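# Move the loaded cart through a door into the taped bay

## Task

Get the utility cart, with its cartons, through the door that swings shut by itself, then park it in the yellow-taped area so that each of its four wheels sits fully inside the tape line and none touches it. All cartons must be resting in the cart's top tray without any part hanging over the tray's rim. Finish by releasing the cart and backing away. The robot must stay upright and level the whole time, and the end result must hold without the robot supporting anything.

## Robot and tools

Robot: a single-arm Hello Robot Stretch 4, about 1.6 m tall. It has an omni-wheel base whose rim stays within 0.23 m of the base origin, a lift that runs up a mast, an arm that telescopes forward, a wrist with yaw, pitch and roll, and a two-finger gripper. It carries four cameras. Loose objects may occasionally get nudged by an outside push.

Frames: the base frame has its origin on the floor below the base centre, x ahead, y to the left, z up. hand_pose is reported in this frame and marks a point between the open fingertips; with all wrist joints at zero its axes line up with the base frame. The printed value can be a little off. The odometry frame is the base frame as it was at the start of the scene. base_odometry comes from wheel rotation only, so wheel slip looks like movement; heading runs from -3.142 to 3.142, positive to the left.

execute_actions: argument "actions" is a list holding one action or nothing (empty list = just report state and images). An action contains "base", "joints" or both, optionally "pace" and "contact_limits"; alternatively it contains only "end_of_arm". All its motions begin at once and may finish at different moments.
- "base": one key only, each a relative move measured from where the base last reported itself. translate_m: metres straight ahead (negative = backward), -2 to 2. strafe_m: metres sideways, left positive, -2 to 2. rotate_rad: radians of turn in place, counter-clockwise seen from above positive, -3.2 to 3.2.
- "joints": one dictionary for the one arm, named absolute targets (not offsets). lift_m 0 to 1.2 m; arm_m 0 to 0.55 m of extension; wrist_yaw_rad -1.134 to 4.276 (0 pointing forward, positive turns left, 3.14 tucked back, beyond 3.4 the arm may block it); wrist_pitch_rad -1.117 to 4.259 (0 level, 1.57 pointing down); wrist_roll_rad -1.117 to 4.259 (0 fingers level, positive turns clockwise viewed from behind); gripper_m -0.038 to 0.141, the fingertip gap in metres (negative presses the tips together). Done tolerances: ±0.004 for lift, arm and gripper, ±0.02 yaw and roll, ±0.05 pitch. Joint targets past their range are clamped and flagged; any unknown key or other out-of-range number rejects the call and nothing moves.
- "pace": "slow", "default", "fast" or "max"; base top speed 0.1/0.3/0.4/0.6 m/s and turning 1/2/3/4 rad/s respectively, reduced when the lift is above 0.2 m (down to 0.3 m/s and 1 rad/s at 1.2 m).
- "contact_limits": {"arm_m": value} from 0 (gentlest) to 0.75 (firmest), default 0.5; the arm halts when it pushes harder.
- "end_of_arm": "enable_torque" restarts wrist or gripper motors that shut off.
- "cameras": list of head_camera, head_left_camera, head_right_camera, wrist_camera or "all"; omitted or null gives all, [] gives none.
Anything you omit may still be driving toward its earlier target. No action exceeds 15 s. To unfold the wrist at the start, send lift_m 0.4 with wrist_yaw_rad 0.

wait: seconds 0 to 10; sends nothing new and returns the same report as an empty action. zoom_image: camera name plus region [x0, y0, x1, y1] in image pixels from the top-left, at most 504 by 504, on that camera's latest full image. read_manual: only licence text. finished_scene: pass the current scene number; it ends the scene for good after the last command has settled, and reports success.

Images: head_camera 420x560, looking forward and down from the mast top (turn the base to look around); head_left_camera and head_right_camera are 420x672 fisheyes aimed more steeply down, showing base and arm; wrist_camera 616x392 looks along the fingers, tips near the bottom.

Result lines: base_status and joint_status give each motion's outcome: "done" (for the base, wheels turned the commanded amount even if slipping), "off_target" (stopped short, may still push), "contact_stop_at_<key>" (blocked by something; that part goes limp and drops its target), "limit_stop_at_<name>" (built-in limit), "time_out", "torque_fault" (wrist motor limp until enable_torque). "limit_stop_at_tilt" means leaning beyond 6 degrees: lift, arm and wheels go limp and ignore commands. "limit_stop_at_own_body" guards self-collision, likely with the gripper tipped up and rolled. on_its_own covers things you didn't command; its "held at" is a target, not a position. lidar_m: 12 distances in 30-degree sectors, first straight ahead, counting counter-clockwise (4th left, 7th behind, 10th right); "-" means nothing seen or closer than 0.25 m; it misses glass, thin legs and much behind the robot. wrist_depth_mm: 7x7 grid of depths, 100 to 2000 mm, from the top-left. turned_by_wheels vs turned_by_imu differing by over about 0.1 rad suggests a bump or slip. base_tilt in degrees, forward and right positive. motor_effort in percent with the peak in brackets; wheel positive pushes a right turn. Gripper reading and "done" don't prove a grasp; a firm grip shows as gripper effort change.

Cautions: after a stop, the rest of that reply's move, wait and finish calls are skipped. Don't drive or turn holding over 1 kg with arm_m above 0.2, especially fast; steady pulls or pushes with a high gripper or high contact limit can tip the robot. Avoid slamming, dropping, knocking or shoving hard, and avoid pressing the gripper into things, which faults the wrist. Shorter motion time is better.

Each tool is called after "Call:" as name(argument=value, ...) on one line, values as JSON.

## Session

I'll start by looking at the scene.

Call:
execute_actions(actions=[])

Scene clock: 0.00 s.
base_odometry: x=+0.000 y=+0.000 heading=+0.000 (m, m, rad; odometry frame)
turned_by_wheels: +0.000 (rad since the last result)
turned_by_imu: +0.000 (rad since the last result)
base_tilt: forward=-0.4 right=+0.9 (deg)
lidar_m: 0.65 0.69 1.05 1.29 1.52 1.83 1.78 1.06 0.78 0.74 0.79 0.70
base_status: not commanded
joint_positions: lift_m=+0.178 arm_m=+0.003 wrist_yaw_rad=+3.075 wrist_pitch_rad=-0.008 wrist_roll_rad=-0.004 gripper_m=+0.057
joint_status: not commanded
motor_effort: lift_m=+21 arm_m=+0 wrist_yaw_rad=+1 wrist_pitch_rad=-9 wrist_roll_rad=+0 gripper_m=-3 wheel_0=+0 wheel_1=+0 wheel_2=+0 (%)
hand_pose: x=-0.1084 y=+0.1065 z=+0.3590 quat_wxyz=(+0.033, +0.004, -0.002, +0.999) (m; base frame)
wrist_depth_mm: - 142 1921 1983 1983 1983 1921 / - 131 276 1983 1983 1983 1983 / 109 144 225 1983 1983 1921 1921 / 143 168 - 1983 1983 1983 1921 / 1255 1808 1983 - - 1921 1983 / 1138 1255 202 1308 195 1336 1366 / 854 809 917 - 931 904 931
pictures: head_camera, head_left_camera, head_right_camera, wrist_camera
Images, in order (width x height): head_camera 420x560, head_left_camera 420x672, head_right_camera 420x672, wrist_camera 616x392.

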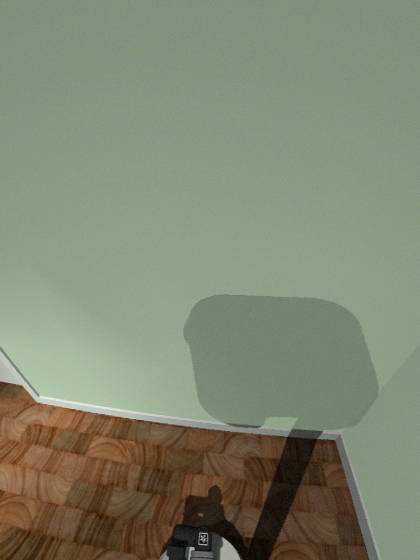

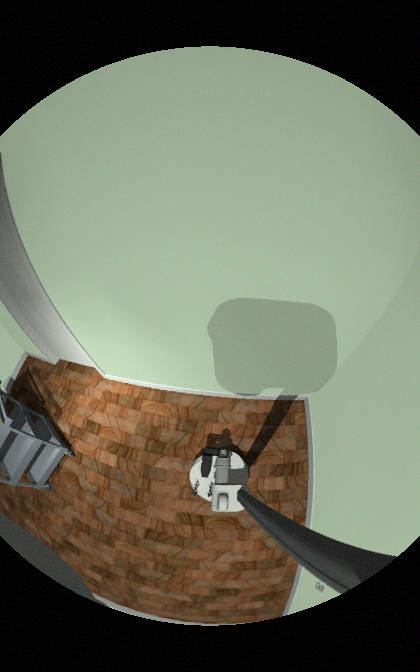

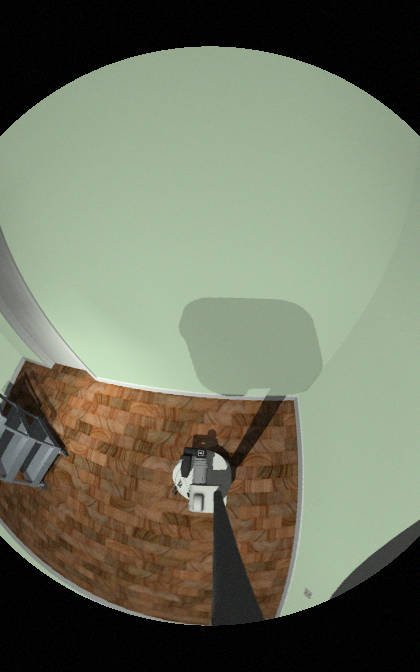

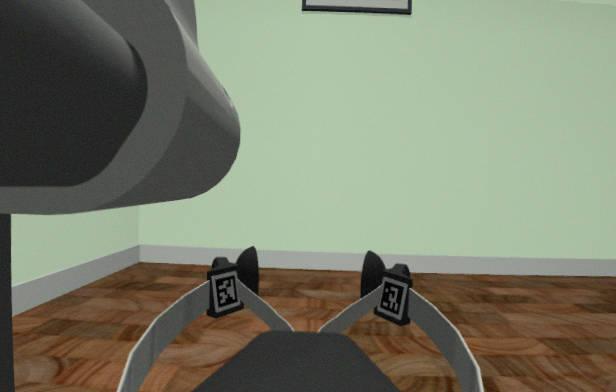

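Call:
execute_actions(actions=[{"base": {"rotate_rad": 1.2}}])

Scene clock: 3.80 s.
base_odometry: x=+0.000 y=+0.000 heading=+1.200 (m, m, rad; odometry frame)
turned_by_wheels: +1.200 (rad since the last result)
turned_by_imu: +1.200 (rad since the last result)
base_tilt: forward=-0.5 right=+0.9 (deg)
lidar_m: 1.27 1.27 2.16 1.78 1.70 0.92 0.77 0.75 0.81 0.66 0.67 0.75
base_status: done
joint_positions: lift_m=+0.178 arm_m=+0.003 wrist_yaw_rad=+3.075 wrist_pitch_rad=-0.008 wrist_roll_rad=-0.004 gripper_m=+0.057
joint_status: not commanded
motor_effort: lift_m=+21(21) arm_m=+0(0) wrist_yaw_rad=+0(1) wrist_pitch_rad=-9(9) wrist_roll_rad=+0(0) gripper_m=-1(4) wheel_0=-1(5) wheel_1=+0(4) wheel_2=+0(9) (%)
hand_pose: x=-0.1084 y=+0.1065 z=+0.3590 quat_wxyz=(+0.033, +0.004, -0.002, +0.999) (m; base frame)
wrist_depth_mm: - 143 917 976 1078 1205 1336 / - 131 277 1008 1078 1205 1336 / 109 144 227 1008 1078 1205 1336 / 143 167 904 1025 1098 1229 1336 / 798 854 904 1008 1098 1229 1366 / 798 842 201 991 195 1182 1308 / 778 809 878 - 946 917 946
pictures: head_camera, head_left_camera, head_right_camera, wrist_camera
camera_calibration (this result's frames):
wrist_camera: T_world_to_cam=[[0.0527893, 0.998369, 0.0217514, -0.105521], [0.0197845, 0.0207319, -0.999589, 0.406521], [-0.99841, 0.053198, -0.0186579, 0.122271], [0, 0, 0, 1]] pos_world=[0.119604, 0.0904166, 0.410931]
Images, in order (width x height): head_camera 420x560, head_left_camera 420x672, head_right_camera 420x672, wrist_camera 616x392.

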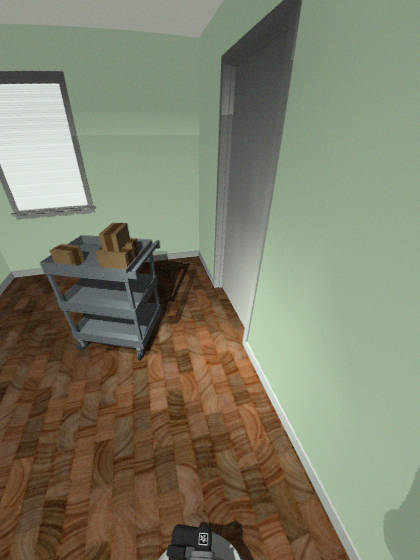

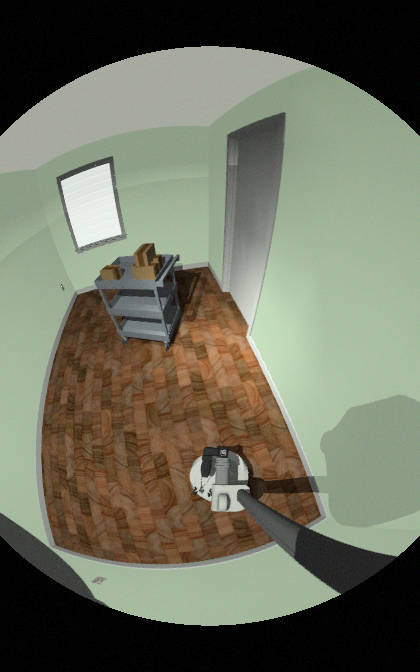

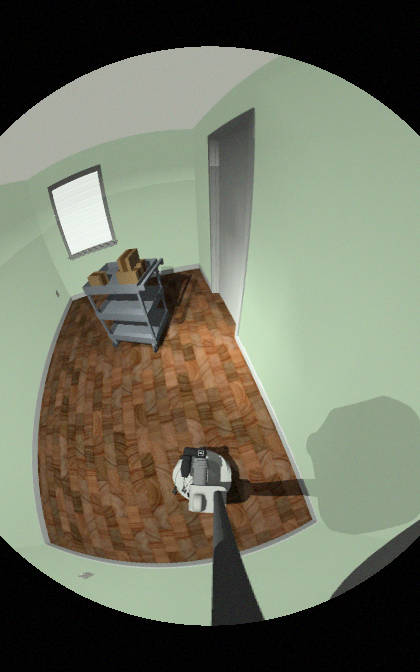

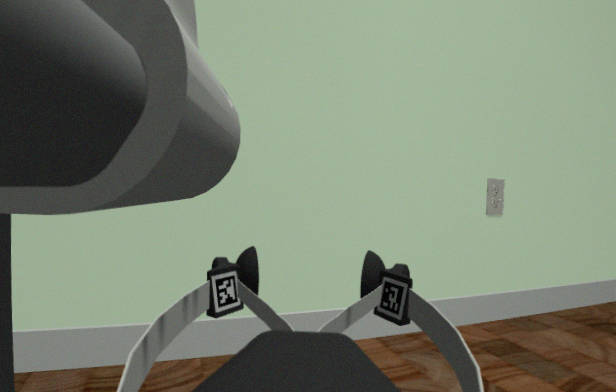

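Call:
zoom_image(camera="head_camera", region=[20, 200, 280, 380])

Call:
zoom_image(camera="head_camera", region=[180, 0, 330, 360])

Region (20, 200, 280, 380) of head_camera's 420x560 image, scaled by 1.938, with more detail than that image has; it fills the top 349 rows of this view, and the rest is white.

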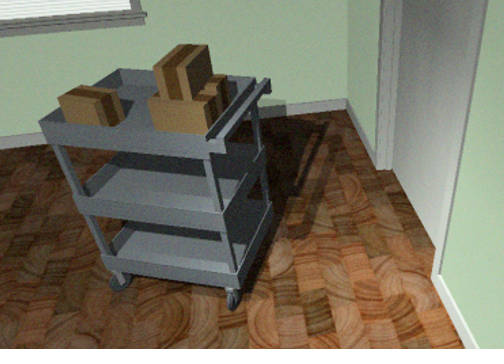

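Region (180, 0, 330, 360) of head_camera's 420x560 image, scaled by 1.400, with more detail than that image has; it fills the left 210 columns of this view, and the rest is white.

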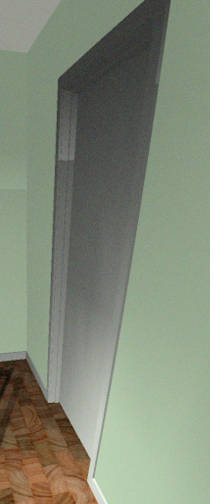

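Call:
execute_actions(actions=[{"base": {"translate_m": 0.85}, "pace": "fast"}])

Scene clock: 57.77 s.
base_odometry: x=+0.308 y=+0.792 heading=+1.200 (m, m, rad; odometry frame)
turned_by_wheels: +0.000 (rad since the last result)
turned_by_imu: -0.009 (rad since the last result)
base_tilt: forward=-0.6 right=+0.6 (deg)
lidar_m: 0.90 0.63 0.57 2.07 2.05 1.90 1.57 0.97 0.51 0.41 0.41 0.48
base_status: done
joint_positions: lift_m=+0.178 arm_m=+0.003 wrist_yaw_rad=+3.075 wrist_pitch_rad=-0.008 wrist_roll_rad=-0.004 gripper_m=+0.057
joint_status: not commanded
motor_effort: lift_m=+20(20) arm_m=+0(0) wrist_yaw_rad=+1(1) wrist_pitch_rad=-9(9) wrist_roll_rad=+1(0) gripper_m=-1(4) wheel_0=-1(4) wheel_1=-1(7) wheel_2=-1(11) (%)
hand_pose: x=-0.1084 y=+0.1065 z=+0.3590 quat_wxyz=(+0.033, +0.004, -0.002, +0.999) (m; base frame)
wrist_depth_mm: - 143 1661 1863 - - - / - 131 277 1808 - - - / 109 144 226 1983 - - - / 143 168 1756 1983 - - - / 1499 1618 1708 1921 - - - / 1205 1255 202 1336 194 1366 1366 / 854 809 904 - 931 917 931
pictures: head_camera, head_left_camera, head_right_camera, wrist_camera
camera_calibration (this result's frames):
wrist_camera: T_world_to_cam=[[0.0527877, 0.998369, 0.0217514, -0.105521], [0.0197844, 0.0207319, -0.999589, 0.406521], [-0.99841, 0.0531963, -0.0186578, 0.122271], [0, 0, 0, 1]] pos_world=[0.119604, 0.0904166, 0.410931]
Images, in order (width x height): head_camera 420x560, head_left_camera 420x672, head_right_camera 420x672, wrist_camera 616x392.

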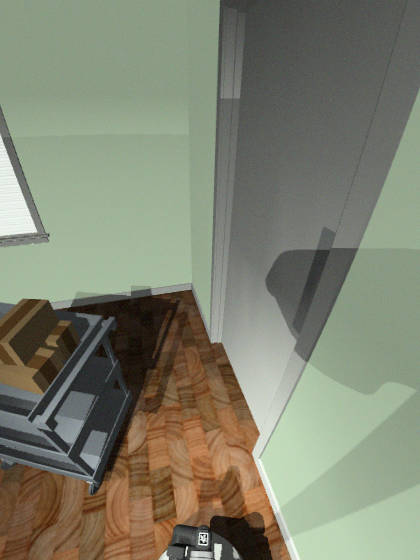

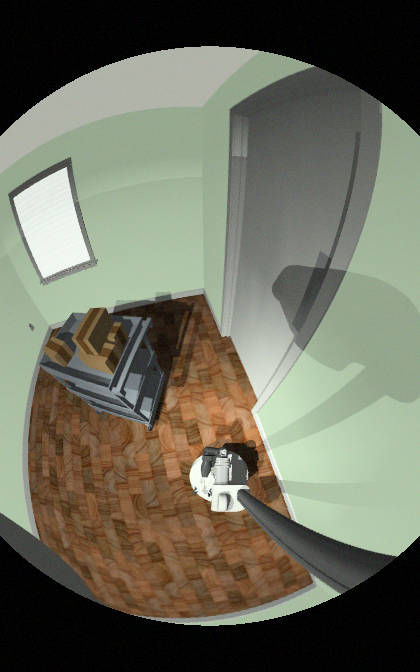

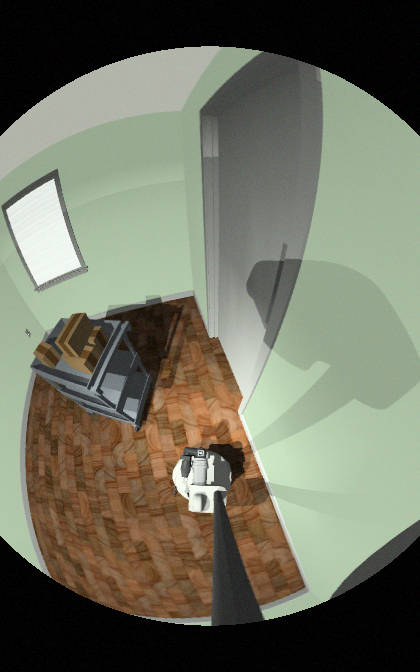

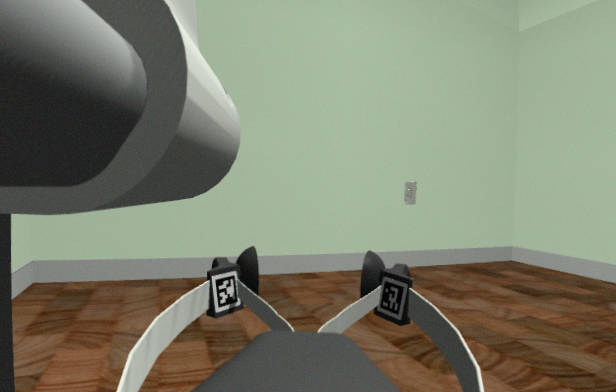

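Call:
zoom_image(camera="head_left_camera", region=[20, 280, 280, 460])

Call:
zoom_image(camera="head_camera", region=[0, 270, 300, 520])

Region (20, 280, 280, 460) of head_left_camera's 420x672 image, scaled by 1.938, with more detail than that image has; it fills the top 349 rows of this view, and the rest is white.

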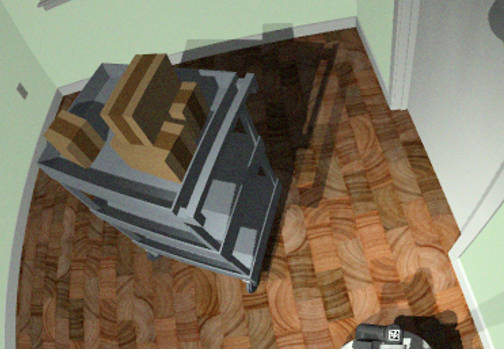

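Region (0, 270, 300, 520) of head_camera's 420x560 image, scaled by 1.680, with more detail than that image has.

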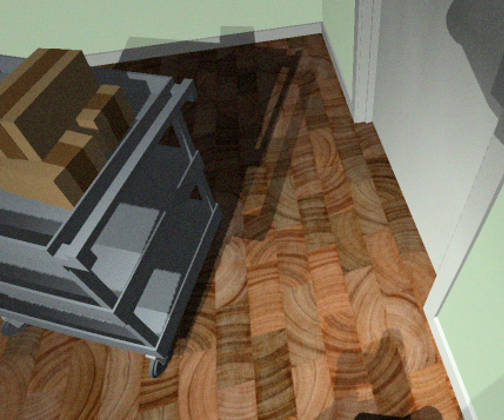

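Call:
zoom_image(camera="head_camera", region=[0, 290, 150, 440])

Region (0, 290, 150, 440) of head_camera's 420x560 image, scaled by 3.360, with more detail than that image has.

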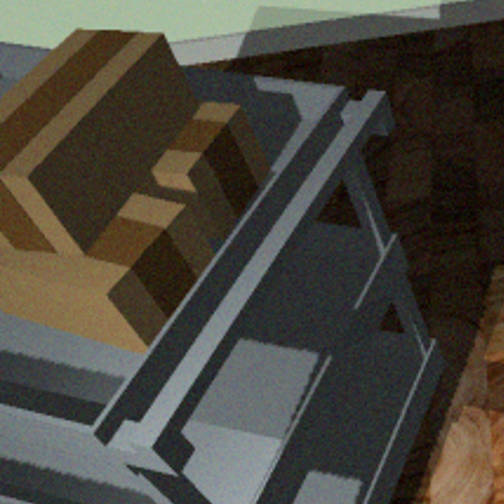

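Call:
execute_actions(actions=[{"base": {"rotate_rad": -1.37}, "joints": {"lift_m": 0.63}}], cameras=["head_left_camera"])

Call:
execute_actions(actions=[{"base": {"strafe_m": 0.85}}], cameras=["head_camera", "head_left_camera", "wrist_camera"])

Scene clock: 137.77 s.
base_odometry: x=+0.308 y=+0.792 heading=-0.170 (m, m, rad; odometry frame)
turned_by_wheels: -1.370 (rad since the last result)
turned_by_imu: -1.374 (rad since the last result)
base_tilt: forward=-0.7 right=+0.7 (deg)
lidar_m: 0.39 0.41 0.56 1.36 0.58 0.62 2.05 2.07 1.68 1.54 0.68 0.45
base_status: done
joint_positions: lift_m=+0.630 arm_m=+0.003 wrist_yaw_rad=+3.075 wrist_pitch_rad=-0.008 wrist_roll_rad=-0.004 gripper_m=+0.057
joint_status: all done
motor_effort: lift_m=+23(25) arm_m=+0(0) wrist_yaw_rad=-1(1) wrist_pitch_rad=-9(9) wrist_roll_rad=+1(1) gripper_m=-2(0) wheel_0=+0(5) wheel_1=-1(6) wheel_2=+0(8) (%)
hand_pose: x=-0.1083 y=+0.1065 z=+0.8104 quat_wxyz=(+0.033, +0.004, -0.002, +0.999) (m; base frame)
wrist_depth_mm: - 142 - - - - - / - 131 277 - - - - / 109 144 226 - - - 741 / 143 168 - - - 991 574 / - - - - - - - / - - 202 - 195 1182 1138 / 1863 1756 1983 - - 609 891
pictures: head_left_camera
Images, in order (width x height): head_left_camera 420x672.

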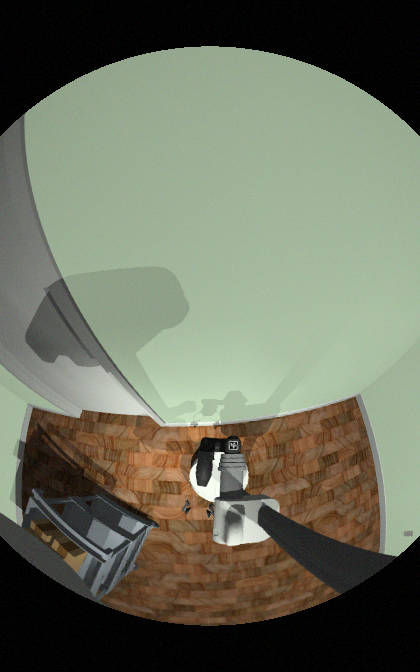

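Scene clock: 142.00 s.
base_odometry: x=+0.452 y=+1.630 heading=-0.170 (m, m, rad; odometry frame)
turned_by_wheels: +0.000 (rad since the last result)
turned_by_imu: -0.003 (rad since the last result)
base_tilt: forward=-0.6 right=+0.7 (deg)
lidar_m: 0.38 0.41 0.51 0.91 1.33 1.69 0.29 0.29 0.55 2.39 0.53 0.42
base_status: done
joint_positions: lift_m=+0.630 arm_m=+0.003 wrist_yaw_rad=+3.075 wrist_pitch_rad=-0.008 wrist_roll_rad=-0.004 gripper_m=+0.057
joint_status: not commanded
motor_effort: lift_m=+23(23) arm_m=+0(0) wrist_yaw_rad=+0(1) wrist_pitch_rad=-9(8) wrist_roll_rad=+0(0) gripper_m=-4(6) wheel_0=+1(7) wheel_1=+1(8) wheel_2=+0(2) (%)
hand_pose: x=-0.1083 y=+0.1065 z=+0.8104 quat_wxyz=(+0.033, +0.004, -0.002, +0.999) (m; base frame)
wrist_depth_mm: - 143 - - - - 1537 / - 131 276 - - - 1537 / 109 144 227 - - - 1537 / 143 168 404 - - - 1576 / - - 455 - - - 1537 / - - 202 1060 195 - 1537 / 723 768 820 - - 1808 1499
pictures: head_camera, head_left_camera, wrist_camera
camera_calibration (this result's frames):
wrist_camera: T_world_to_cam=[[0.0528122, 0.998368, 0.0217518, -0.115345], [0.0197851, 0.0207318, -0.999589, 0.857762], [-0.998408, 0.0532208, -0.0186579, 0.130698], [0, 0, 0, 1]] pos_world=[0.119611, 0.0904179, 0.862357]
Images, in order (width x height): head_camera 420x560, head_left_camera 420x672, wrist_camera 616x392.

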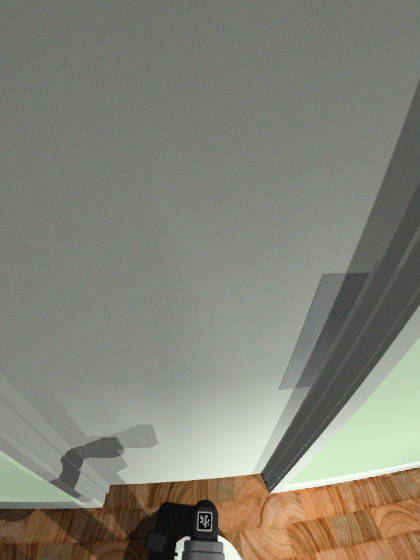

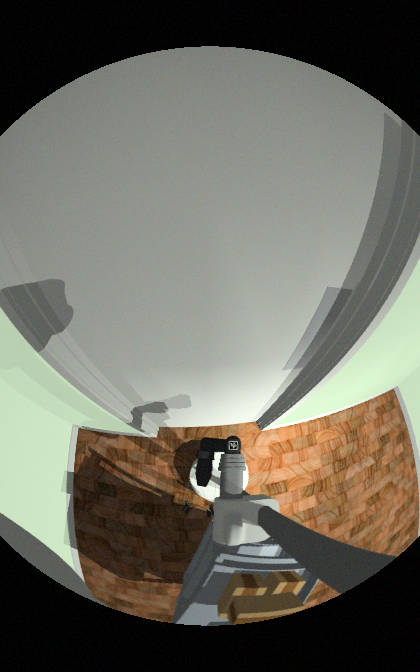

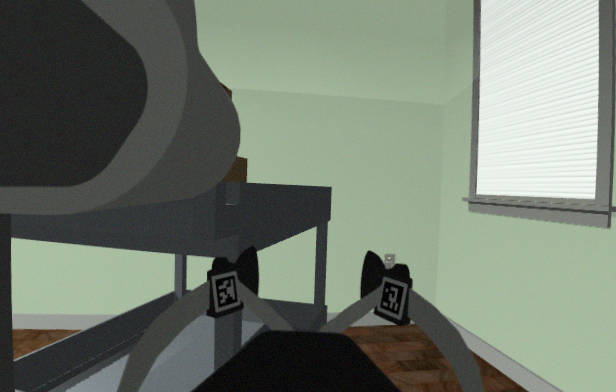

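Call:
execute_actions(actions=[{"base": {"rotate_rad": 0.127}, "joints": {"lift_m": 0.67}}], cameras=[])

Call:
execute_actions(actions=[{"base": {"translate_m": 0.3}, "pace": "slow"}], cameras=["head_camera", "head_left_camera"])

Scene clock: 164.57 s.
base_odometry: x=+0.452 y=+1.630 heading=-0.043 (m, m, rad; odometry frame)
turned_by_wheels: +0.127 (rad since the last result)
turned_by_imu: +0.126 (rad since the last result)
base_tilt: forward=-0.7 right=+0.9 (deg)
lidar_m: 0.38 0.43 0.56 1.31 1.38 0.43 0.26 0.32 2.50 1.29 0.47 0.40
base_status: done
joint_positions: lift_m=+0.670 arm_m=+0.003 wrist_yaw_rad=+3.075 wrist_pitch_rad=-0.008 wrist_roll_rad=-0.004 gripper_m=+0.057
joint_status: all done
motor_effort: lift_m=+23(23) arm_m=+0(0) wrist_yaw_rad=+0(1) wrist_pitch_rad=-9(9) wrist_roll_rad=+1(1) gripper_m=-5(2) wheel_0=-1(2) wheel_1=-1(5) wheel_2=+1(4) (%)
hand_pose: x=-0.1083 y=+0.1065 z=+0.8504 quat_wxyz=(+0.033, +0.004, -0.002, +0.999) (m; base frame)
wrist_depth_mm: - 142 - - - - 1756 / - 131 277 - - - 1756 / 109 144 226 - - - 1756 / 143 168 554 1060 - - 1808 / 591 517 404 554 - - 1756 / - - 202 1098 195 - 1756 / 1661 788 991 - - - 1708
pictures: none
No camera images: the call's "cameras" was empty. Leave "cameras" out to get every camera's image.

Scene clock: 168.87 s.
base_odometry: x=+0.752 y=+1.617 heading=-0.043 (m, m, rad; odometry frame)
turned_by_wheels: +0.000 (rad since the last result)
turned_by_imu: -0.001 (rad since the last result)
base_tilt: forward=-0.6 right=+0.8 (deg)
lidar_m: - 0.25 0.25 0.45 1.35 1.88 0.57 0.69 2.50 0.35 0.33 0.25
base_status: done
joint_positions: lift_m=+0.670 arm_m=+0.003 wrist_yaw_rad=+3.078 wrist_pitch_rad=-0.008 wrist_roll_rad=-0.004 gripper_m=+0.057
joint_status: not commanded
motor_effort: lift_m=+21(23) arm_m=+0(0) wrist_yaw_rad=-9(9) wrist_pitch_rad=-8(9) wrist_roll_rad=+0(1) gripper_m=-5(5) wheel_0=+3(11) wheel_1=+2(7) wheel_2=+0(12) (%)
hand_pose: x=-0.1087 y=+0.1057 z=+0.8506 quat_wxyz=(+0.032, +0.004, -0.002, +0.999) (m; base frame)
wrist_depth_mm: - 143 - - - - 1808 / - 129 273 - - - 1863 / 108 143 222 - - - 1756 / 143 166 750 1182 - - 1808 / - - 798 1308 - - 1708 / - - 201 1281 195 - 1756 / 1921 854 842 - - - 1708
pictures: head_camera, head_left_camera
Images, in order (width x height): head_camera 420x560, head_left_camera 420x672.

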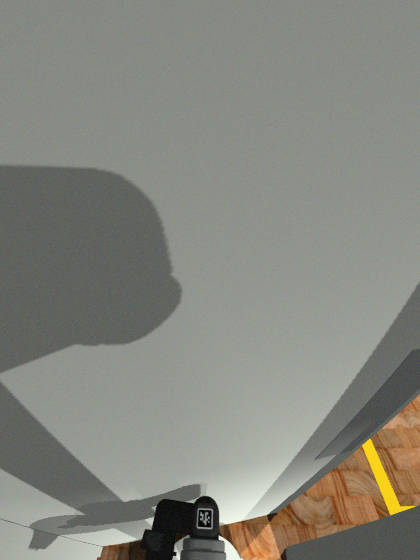

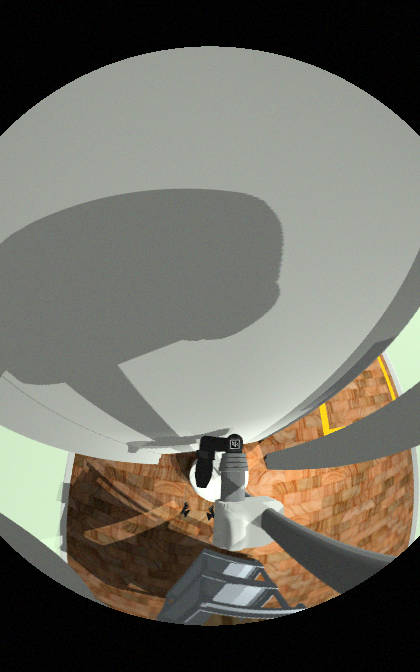

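Call:
execute_actions(actions=[{"base": {"translate_m": 0.22}, "pace": "slow"}], cameras=[])

Call:
execute_actions(actions=[{"base": {"rotate_rad": -1.2}, "pace": "slow"}], cameras=["head_camera", "head_left_camera"])

Scene clock: 178.50 s.
base_odometry: x=+0.972 y=+1.608 heading=-0.043 (m, m, rad; odometry frame)
turned_by_wheels: +0.000 (rad since the last result)
turned_by_imu: -0.004 (rad since the last result)
base_tilt: forward=-0.5 right=+0.8 (deg)
lidar_m: 0.25 - 0.25 0.27 0.48 1.89 0.78 0.95 0.36 0.34 2.50 0.36
base_status: done
joint_positions: lift_m=+0.670 arm_m=+0.003 wrist_yaw_rad=+3.077 wrist_pitch_rad=-0.008 wrist_roll_rad=-0.004 gripper_m=+0.057
joint_status: not commanded
motor_effort: lift_m=+21(21) arm_m=+0(0) wrist_yaw_rad=-6(20) wrist_pitch_rad=-9(9) wrist_roll_rad=+0(1) gripper_m=-5(3) wheel_0=+0(7) wheel_1=+1(6) wheel_2=-2(8) (%)
hand_pose: x=-0.1086 y=+0.1058 z=+0.8506 quat_wxyz=(+0.032, +0.004, -0.002, +0.999) (m; base frame)
wrist_depth_mm: - 142 - - - - 1808 / - 129 273 - - - 1756 / 108 144 221 - - - 1808 / 143 167 1025 1537 - - 1808 / - - - - - - 1756 / - - 201 1281 195 - 1756 / 1921 1808 1430 - - 1983 1708
pictures: none
No camera images: the call's "cameras" was empty. Leave "cameras" out to get every camera's image.

Scene clock: 181.00 s.
base_odometry: x=+0.972 y=+1.607 heading=-1.243 (m, m, rad; odometry frame)
turned_by_wheels: -1.200 (rad since the last result)
turned_by_imu: -1.202 (rad since the last result)
base_tilt: forward=-0.7 right=+0.7 (deg)
lidar_m: 2.44 0.40 0.25 - - 0.25 0.39 1.63 0.79 0.82 0.42 0.35
base_status: done
joint_positions: lift_m=+0.670 arm_m=+0.003 wrist_yaw_rad=+3.075 wrist_pitch_rad=-0.008 wrist_roll_rad=-0.004 gripper_m=+0.057
joint_status: not commanded
motor_effort: lift_m=+21(21) arm_m=+0(0) wrist_yaw_rad=+1(4) wrist_pitch_rad=-9(8) wrist_roll_rad=+0(0) gripper_m=-1(2) wheel_0=-3(8) wheel_1=+2(8) wheel_2=+1(3) (%)
hand_pose: x=-0.1083 y=+0.1065 z=+0.8506 quat_wxyz=(+0.033, +0.004, -0.002, +0.999) (m; base frame)
wrist_depth_mm: - 142 634 504 293 205 - / - 131 277 496 294 206 171 / 109 144 226 496 293 205 168 / 143 168 634 488 290 205 167 / - 1808 1618 480 272 204 167 / 1983 1808 201 439 195 201 168 / 1863 1756 1661 - 267 184 -
pictures: head_camera, head_left_camera
Images, in order (width x height): head_camera 420x560, head_left_camera 420x672.

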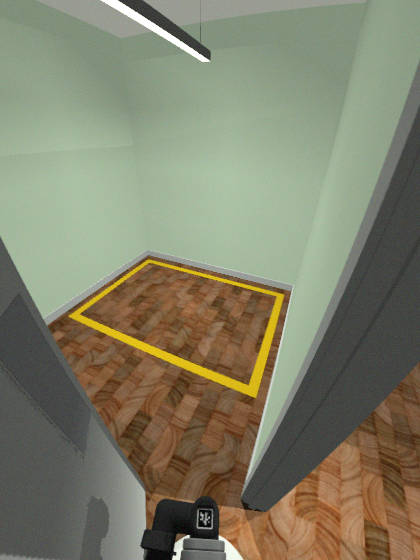

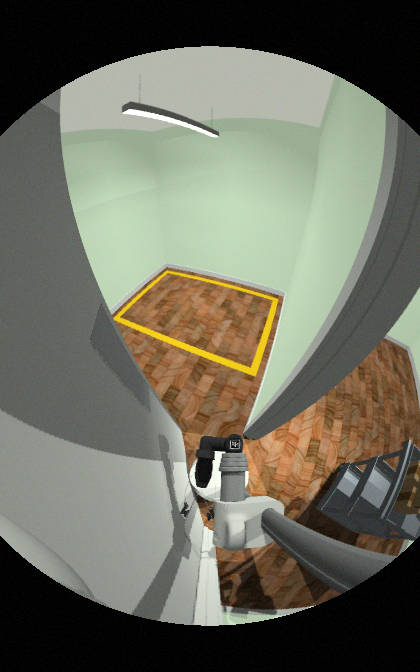

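Call:
execute_actions(actions=[{"base": {"rotate_rad": -1.62}, "joints": {"wrist_pitch_rad": 1.4}}], cameras=["head_camera", "head_left_camera"])

Scene clock: 282.87 s.
base_odometry: x=+0.972 y=+1.607 heading=-2.863 (m, m, rad; odometry frame)
turned_by_wheels: -1.620 (rad since the last result)
turned_by_imu: -1.624 (rad since the last result)
base_tilt: forward=-0.7 right=+0.6 (deg)
lidar_m: 0.81 2.69 0.36 2.42 0.45 0.25 - - 0.25 0.34 1.59 0.75
base_status: done
joint_positions: lift_m=+0.670 arm_m=+0.003 wrist_yaw_rad=+3.075 wrist_pitch_rad=+1.400 wrist_roll_rad=-0.004 gripper_m=+0.057
joint_status: all done
motor_effort: lift_m=+21(21) arm_m=+0(0) wrist_yaw_rad=+1(2) wrist_pitch_rad=-3(7) wrist_roll_rad=+1(1) gripper_m=-1(3) wheel_0=+0(8) wheel_1=-2(16) wheel_2=+3(12) (%)
hand_pose: x=+0.1307 y=+0.0905 z=+0.5639 quat_wxyz=(+0.024, -0.644, +0.020, +0.764) (m; base frame)
wrist_depth_mm: 291 373 559 634 741 854 854 / 530 436 615 621 842 842 842 / 676 715 609 609 809 820 820 / 831 609 591 597 798 809 798 / 798 809 585 585 788 798 788 / 788 778 200 778 195 535 404 / 778 768 768 - 759 442 355
pictures: head_camera, head_left_camera
Images, in order (width x height): head_camera 420x560, head_left_camera 420x672.

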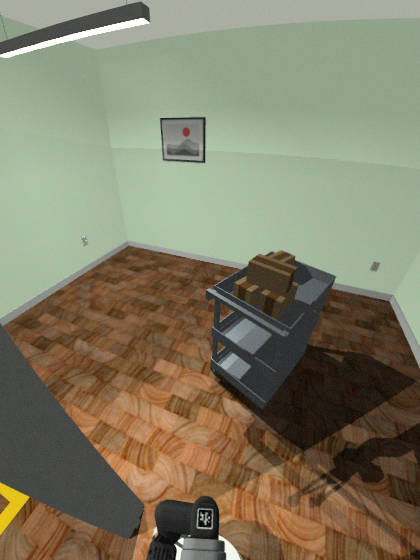

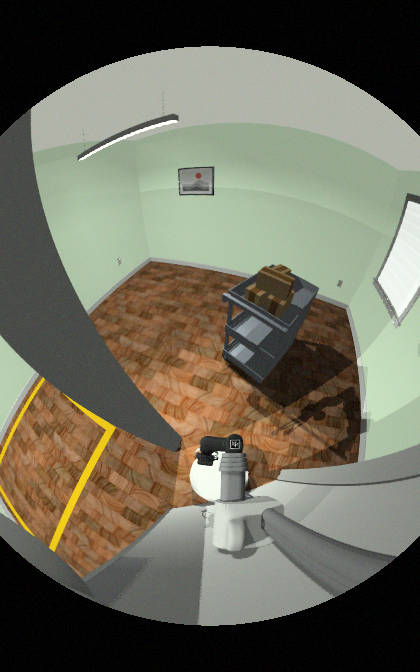

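Now unfold the wrist while the gripper points down (small sweep radius), and roll/open it.

Call:
execute_actions(actions=[{"joints": {"wrist_yaw_rad": -0.45, "wrist_roll_rad": 1.57, "gripper_m": 0.1, "arm_m": 0.2}}], cameras=[])

Call:
execute_actions(actions=[{"joints": {"wrist_pitch_rad": 0.0}}], cameras=["head_camera", "wrist_camera"])

Scene clock: 288.13 s.
base_odometry: x=+0.972 y=+1.607 heading=-2.863 (m, m, rad; odometry frame)
turned_by_wheels: +0.000 (rad since the last result)
turned_by_imu: -0.002 (rad since the last result)
base_tilt: forward=-0.6 right=+0.7 (deg)
lidar_m: 0.81 2.72 0.35 2.41 0.43 0.25 - - 0.25 0.36 1.60 0.76
base_status: not commanded
joint_positions: lift_m=+0.670 arm_m=+0.198 wrist_yaw_rad=-0.450 wrist_pitch_rad=+1.400 wrist_roll_rad=+1.570 gripper_m=+0.100
joint_status: all done
motor_effort: lift_m=+20(21) arm_m=+9(10) wrist_yaw_rad=+0(6) wrist_pitch_rad=-3(3) wrist_roll_rad=+2(6) gripper_m=+0(4) wheel_0=+0(0) wheel_1=-2(2) wheel_2=+3(3) (%)
hand_pose: x=+0.3753 y=-0.1000 z=+0.5639 quat_wxyz=(+0.426, +0.628, +0.324, -0.565) (m; base frame)
wrist_depth_mm: 904 878 820 798 778 750 715 / 917 878 842 788 768 750 521 / 931 878 831 809 768 539 521 / 723 891 842 809 778 544 521 / 750 878 842 820 778 574 525 / 759 891 831 809 224 741 544 / 759 878 854 - 778 741 723
pictures: none
No camera images: the call's "cameras" was empty. Leave "cameras" out to get every camera's image.

Scene clock: 289.50 s.
base_odometry: x=+0.972 y=+1.607 heading=-2.863 (m, m, rad; odometry frame)
turned_by_wheels: +0.000 (rad since the last result)
turned_by_imu: +0.000 (rad since the last result)
base_tilt: forward=-0.6 right=+0.7 (deg)
lidar_m: 0.80 2.68 0.34 2.41 0.47 0.25 - - 0.25 0.35 1.58 0.77
base_status: not commanded
joint_positions: lift_m=+0.670 arm_m=+0.198 wrist_yaw_rad=-0.450 wrist_pitch_rad=+0.003 wrist_roll_rad=+1.570 gripper_m=+0.100
joint_status: all done
motor_effort: lift_m=+21(21) arm_m=+9(9) wrist_yaw_rad=+1(0) wrist_pitch_rad=-11(11) wrist_roll_rad=+2(1) gripper_m=+0(0) wheel_0=+0(0) wheel_1=-1(2) wheel_2=+3(3) (%)
hand_pose: x=+0.5911 y=-0.2042 z=+0.8475 quat_wxyz=(+0.690, +0.689, -0.157, -0.159) (m; base frame)
wrist_depth_mm: - - - - - 1863 1281 / - - - - - 1921 1281 / - - - - - 1537 1160 / - - - 512 1078 621 504 / - - 603 480 1138 798 480 / - - 627 488 224 723 500 / - - 647 - - 723 530
pictures: head_camera, wrist_camera
camera_calibration (this result's frames):
wrist_camera: T_world_to_cam=[[0.00222072, -0.0222847, -0.999749, 0.844292], [0.41055, 0.911631, -0.0194085, 0.0076727], [0.911835, -0.410404, 0.0111735, -0.402785], [0, 0, 0, 1]] pos_world=[0.362249, -0.153485, 0.848729]
Images, in order (width x height): head_camera 420x560, wrist_camera 616x392.

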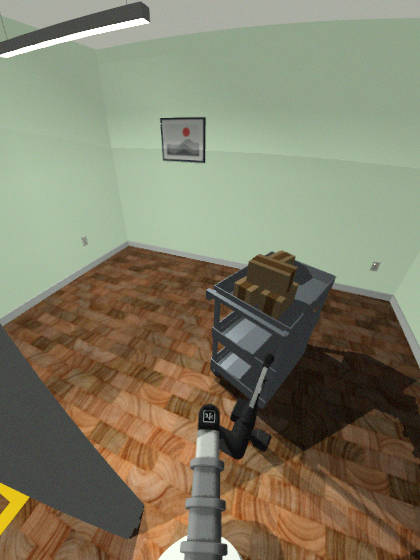

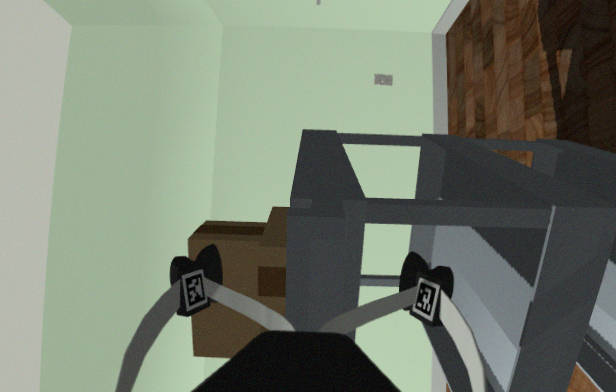

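Call:
zoom_image(camera="wrist_camera", region=[200, 120, 440, 360])

Call:
zoom_image(camera="head_camera", region=[180, 240, 360, 420])

Region (200, 120, 440, 360) of wrist_camera's 616x392 image, scaled by 2.100.

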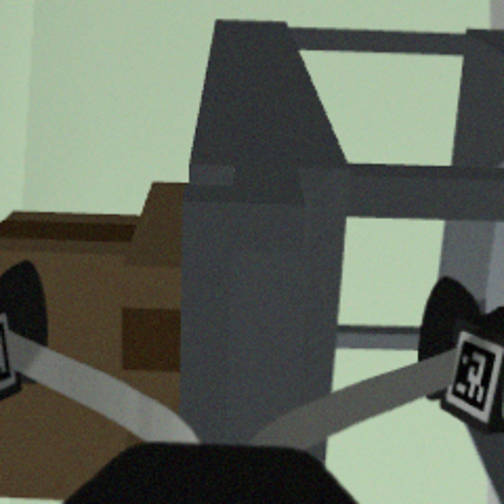

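Region (180, 240, 360, 420) of head_camera's 420x560 image, scaled by 2.800, with more detail than that image has.

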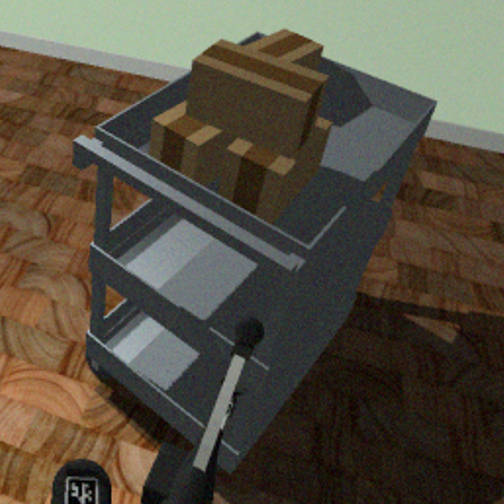

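Call:
execute_actions(actions=[{"joints": {"arm_m": 0.41, "lift_m": 0.684, "gripper_m": 0.08}, "contact_limits": {"arm_m": 0.2}}], cameras=["head_camera", "wrist_camera"])

Scene clock: 323.13 s.
base_odometry: x=+0.972 y=+1.607 heading=-2.863 (m, m, rad; odometry frame)
turned_by_wheels: +0.000 (rad since the last result)
turned_by_imu: -0.002 (rad since the last result)
base_tilt: forward=-0.5 right=+0.8 (deg)
lidar_m: 0.85 2.70 0.36 2.41 0.44 0.25 - - 0.25 0.33 1.59 0.76
base_status: not commanded
joint_positions: lift_m=+0.684 arm_m=+0.408 wrist_yaw_rad=-0.450 wrist_pitch_rad=+0.002 wrist_roll_rad=+1.570 gripper_m=+0.080
joint_status: all done
motor_effort: lift_m=+23(24) arm_m=+9(6) wrist_yaw_rad=+1(0) wrist_pitch_rad=-9(10) wrist_roll_rad=+2(2) gripper_m=-3(0) wheel_0=+0(0) wheel_1=-2(2) wheel_2=+3(3) (%)
contact_limits: arm_m 0.2
hand_pose: x=+0.8010 y=-0.2042 z=+0.8614 quat_wxyz=(+0.690, +0.689, -0.157, -0.159) (m; base frame)
wrist_depth_mm: - - - - - 1983 1281 / - - - - 268 759 1229 / - - - 220 277 788 580 / - - 421 231 293 842 574 / - - 427 242 303 820 569 / - - 384 252 204 759 564 / - - 459 - - 668 569
pictures: head_camera, wrist_camera
camera_calibration (this result's frames):
wrist_camera: T_world_to_cam=[[0.00260501, -0.0224151, -0.999745, 0.857413], [0.410474, 0.911667, -0.0193708, -0.0782377], [0.911869, -0.410319, 0.0115757, -0.594736], [0, 0, 0, 1]] pos_world=[0.572202, -0.153485, 0.862564]
Images, in order (width x height): head_camera 420x560, wrist_camera 616x392.

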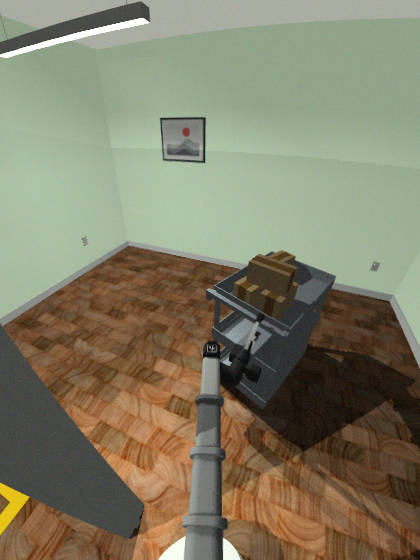

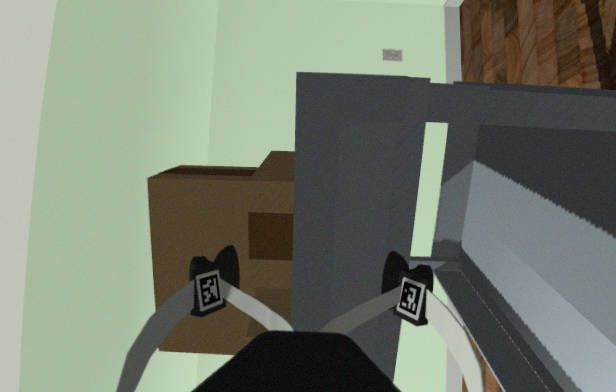

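Call:
execute_actions(actions=[{"joints": {"arm_m": 0.452, "lift_m": 0.682, "gripper_m": 0.06}, "contact_limits": {"arm_m": 0.2}}], cameras=["wrist_camera"])

Scene clock: 330.73 s.
base_odometry: x=+0.972 y=+1.607 heading=-2.863 (m, m, rad; odometry frame)
turned_by_wheels: +0.000 (rad since the last result)
turned_by_imu: -0.001 (rad since the last result)
base_tilt: forward=-0.5 right=+0.8 (deg)
lidar_m: 0.87 2.70 0.35 2.41 0.44 0.25 - - 0.25 0.34 1.57 0.78
base_status: not commanded
joint_positions: lift_m=+0.682 arm_m=+0.450 wrist_yaw_rad=-0.450 wrist_pitch_rad=+0.002 wrist_roll_rad=+1.570 gripper_m=+0.060
joint_status: all done
motor_effort: lift_m=+18(21) arm_m=+9(16) wrist_yaw_rad=+1(0) wrist_pitch_rad=-9(9) wrist_roll_rad=+2(2) gripper_m=-3(3) wheel_0=+0(0) wheel_1=-1(2) wheel_2=+3(3) (%)
contact_limits: arm_m 0.2
hand_pose: x=+0.8430 y=-0.2042 z=+0.8598 quat_wxyz=(+0.690, +0.689, -0.157, -0.159) (m; base frame)
wrist_depth_mm: - - - 173 171 1708 1205 / - - - 181 235 239 521 / - - - 188 245 842 574 / - - 379 197 256 842 569 / - - 387 206 266 820 569 / - - 219 216 197 715 559 / - - 418 - 1160 627 559
pictures: wrist_camera
camera_calibration (this result's frames):
wrist_camera: T_world_to_cam=[[0.00260525, -0.0224155, -0.999745, 0.855706], [0.410487, 0.911661, -0.0193708, -0.0955166], [0.911863, -0.410332, 0.0115764, -0.633012], [0, 0, 0, 1]] pos_world=[0.614199, -0.153485, 0.860965]
Images, in order (width x height): wrist_camera 616x392.

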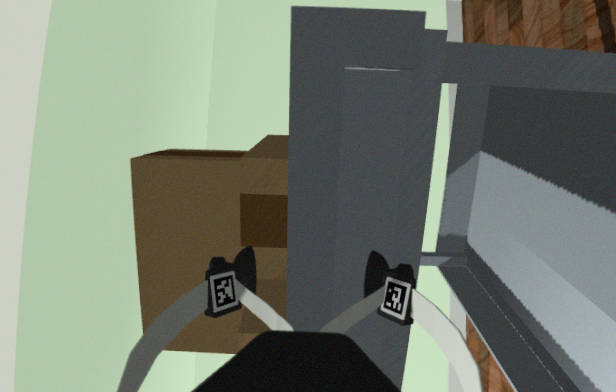

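Call:
execute_actions(actions=[{"joints": {"gripper_m": -0.02}}], cameras=["head_camera", "wrist_camera"])

Scene clock: 339.57 s.
base_odometry: x=+0.971 y=+1.607 heading=-2.863 (m, m, rad; odometry frame)
turned_by_wheels: +0.000 (rad since the last result)
turned_by_imu: -0.002 (rad since the last result)
base_tilt: forward=-0.6 right=+0.8 (deg)
lidar_m: 0.85 2.71 0.35 2.42 0.45 0.25 - - 0.25 0.36 1.59 0.74
base_status: not commanded
joint_positions: lift_m=+0.682 arm_m=+0.451 wrist_yaw_rad=-0.446 wrist_pitch_rad=+0.002 wrist_roll_rad=+1.570 gripper_m=-0.019
joint_status: all done
motor_effort: lift_m=+18(18) arm_m=+6(9) wrist_yaw_rad=-10(11) wrist_pitch_rad=-9(9) wrist_roll_rad=+3(1) gripper_m=-20(19) wheel_0=-2(2) wheel_1=-2(2) wheel_2=+4(4) (%)
hand_pose: x=+0.8443 y=-0.2034 z=+0.8598 quat_wxyz=(+0.690, +0.689, -0.156, -0.157) (m; base frame)
wrist_depth_mm: - - - 163 161 891 1281 / - - - 170 225 691 521 / - - - 179 236 820 574 / - 379 373 188 247 831 574 / - - 379 197 258 842 564 / - - 187 203 185 707 559 / - - 410 - 287 580 559
pictures: head_camera, wrist_camera
camera_calibration (this result's frames):
wrist_camera: T_world_to_cam=[[0.0026857, -0.0224061, -0.999745, 0.855654], [0.407221, 0.913124, -0.0193708, -0.0937053], [0.913326, -0.407065, 0.0115766, -0.634409], [0, 0, 0, 1]] pos_world=[0.615283, -0.153509, 0.860965]
Images, in order (width x height): head_camera 420x560, wrist_camera 616x392.

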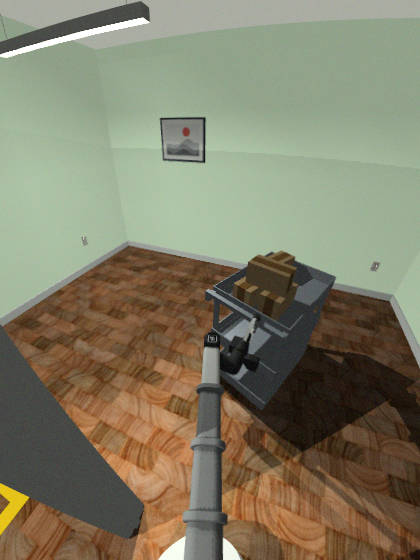

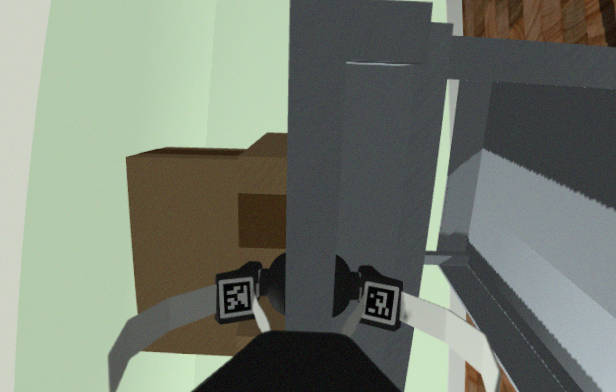

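Call:
execute_actions(actions=[{"base": {"rotate_rad": -0.15}, "joints": {"arm_m": 0.375, "wrist_yaw_rad": -0.19}, "pace": "slow"}], cameras=["head_camera", "wrist_camera"])

Scene clock: 360.60 s.
base_odometry: x=+0.971 y=+1.607 heading=-3.013 (m, m, rad; odometry frame)
turned_by_wheels: -0.150 (rad since the last result)
turned_by_imu: -0.151 (rad since the last result)
base_tilt: forward=-0.6 right=+0.5 (deg)
lidar_m: 0.81 2.93 0.34 2.41 2.53 0.27 0.25 - 0.25 0.30 1.46 0.75
base_status: done
joint_positions: lift_m=+0.682 arm_m=+0.377 wrist_yaw_rad=-0.191 wrist_pitch_rad=+0.002 wrist_roll_rad=+1.570 gripper_m=-0.019
joint_status: all done
motor_effort: lift_m=+18(18) arm_m=-12(11) wrist_yaw_rad=+4(44) wrist_pitch_rad=-7(9) wrist_roll_rad=+1(2) gripper_m=-22(21) wheel_0=-3(14) wheel_1=-3(6) wheel_2=+4(15) (%)
hand_pose: x=+0.8146 y=-0.1406 z=+0.8599 quat_wxyz=(+0.704, +0.704, -0.067, -0.068) (m; base frame)
wrist_depth_mm: - - - 157 156 219 1205 / - - - 165 220 691 544 / - - - 174 230 831 580 / - 373 366 182 242 854 574 / - 387 377 191 253 831 569 / - - 186 200 185 715 564 / - - 407 - 283 580 559
pictures: head_camera, wrist_camera
camera_calibration (this result's frames):
wrist_camera: T_world_to_cam=[[0.0087305, -0.0210928, -0.999739, 0.852519], [0.163386, 0.986372, -0.0193839, 0.0699734], [0.986524, -0.163175, 0.0120578, -0.607506], [0, 0, 0, 1]] pos_world=[0.580443, -0.150167, 0.860979]
Images, in order (width x height): head_camera 420x560, wrist_camera 616x392.

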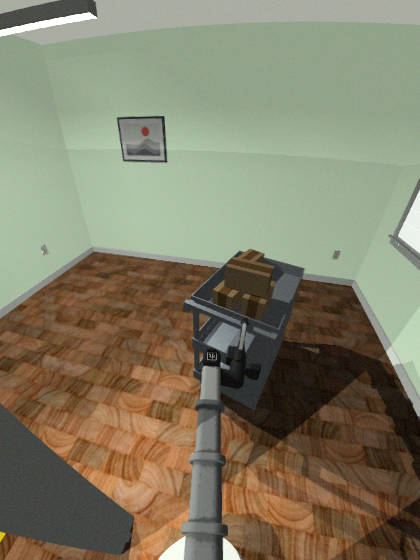

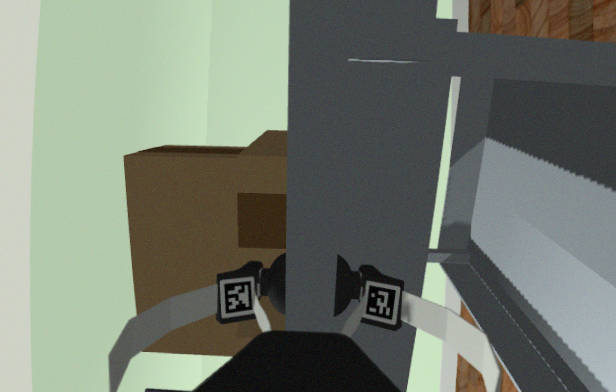

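Call:
execute_actions(actions=[{"base": {"rotate_rad": -0.15}, "joints": {"arm_m": 0.29, "wrist_yaw_rad": 0.01}, "pace": "slow"}], cameras=["head_camera", "wrist_camera"])

Scene clock: 372.40 s.
base_odometry: x=+0.971 y=+1.607 heading=+3.120 (m, m, rad; odometry frame)
turned_by_wheels: -0.150 (rad since the last result)
turned_by_imu: -0.151 (rad since the last result)
base_tilt: forward=-0.4 right=+0.8 (deg)
lidar_m: 0.72 0.81 0.34 0.35 2.56 0.33 0.25 - 0.25 0.25 0.48 0.67
base_status: done
joint_positions: lift_m=+0.682 arm_m=+0.292 wrist_yaw_rad=+0.007 wrist_pitch_rad=+0.002 wrist_roll_rad=+1.570 gripper_m=-0.019
joint_status: all done
motor_effort: lift_m=+19(18) arm_m=-11(13) wrist_yaw_rad=+8(59) wrist_pitch_rad=-8(8) wrist_roll_rad=+2(2) gripper_m=-22(21) wheel_0=-2(16) wheel_1=-4(6) wheel_2=+3(15) (%)
hand_pose: x=+0.7521 y=-0.0853 z=+0.8598 quat_wxyz=(+0.708, +0.707, +0.003, +0.002) (m; base frame)
wrist_depth_mm: - - - 164 163 1618 1281 / - - - 171 227 242 521 / - - - 178 235 820 574 / - 373 366 185 244 842 574 / - 382 375 192 254 831 574 / - 387 186 198 185 723 564 / - 394 392 - 274 603 569
pictures: head_camera, wrist_camera
camera_calibration (this result's frames):
wrist_camera: T_world_to_cam=[[0.0125162, -0.0189635, -0.999742, 0.851485], [-0.0339134, 0.999237, -0.0193785, 0.175194], [0.999346, 0.0341472, 0.0118635, -0.529432], [0, 0, 0, 1]] pos_world=[0.524371, -0.140834, 0.860941]
Images, in order (width x height): head_camera 420x560, wrist_camera 616x392.

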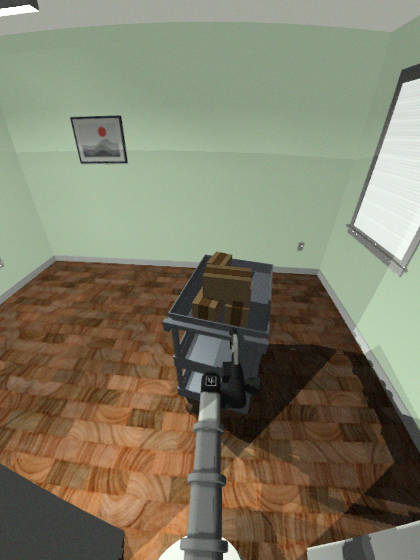

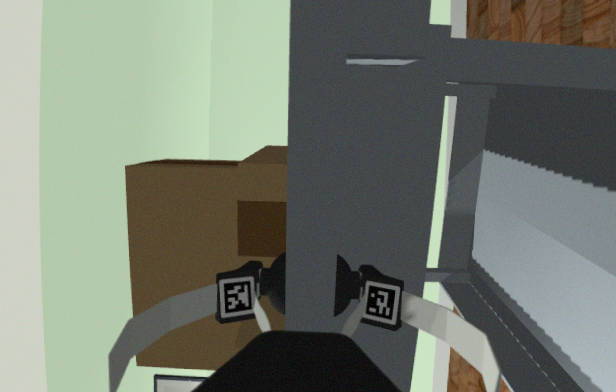

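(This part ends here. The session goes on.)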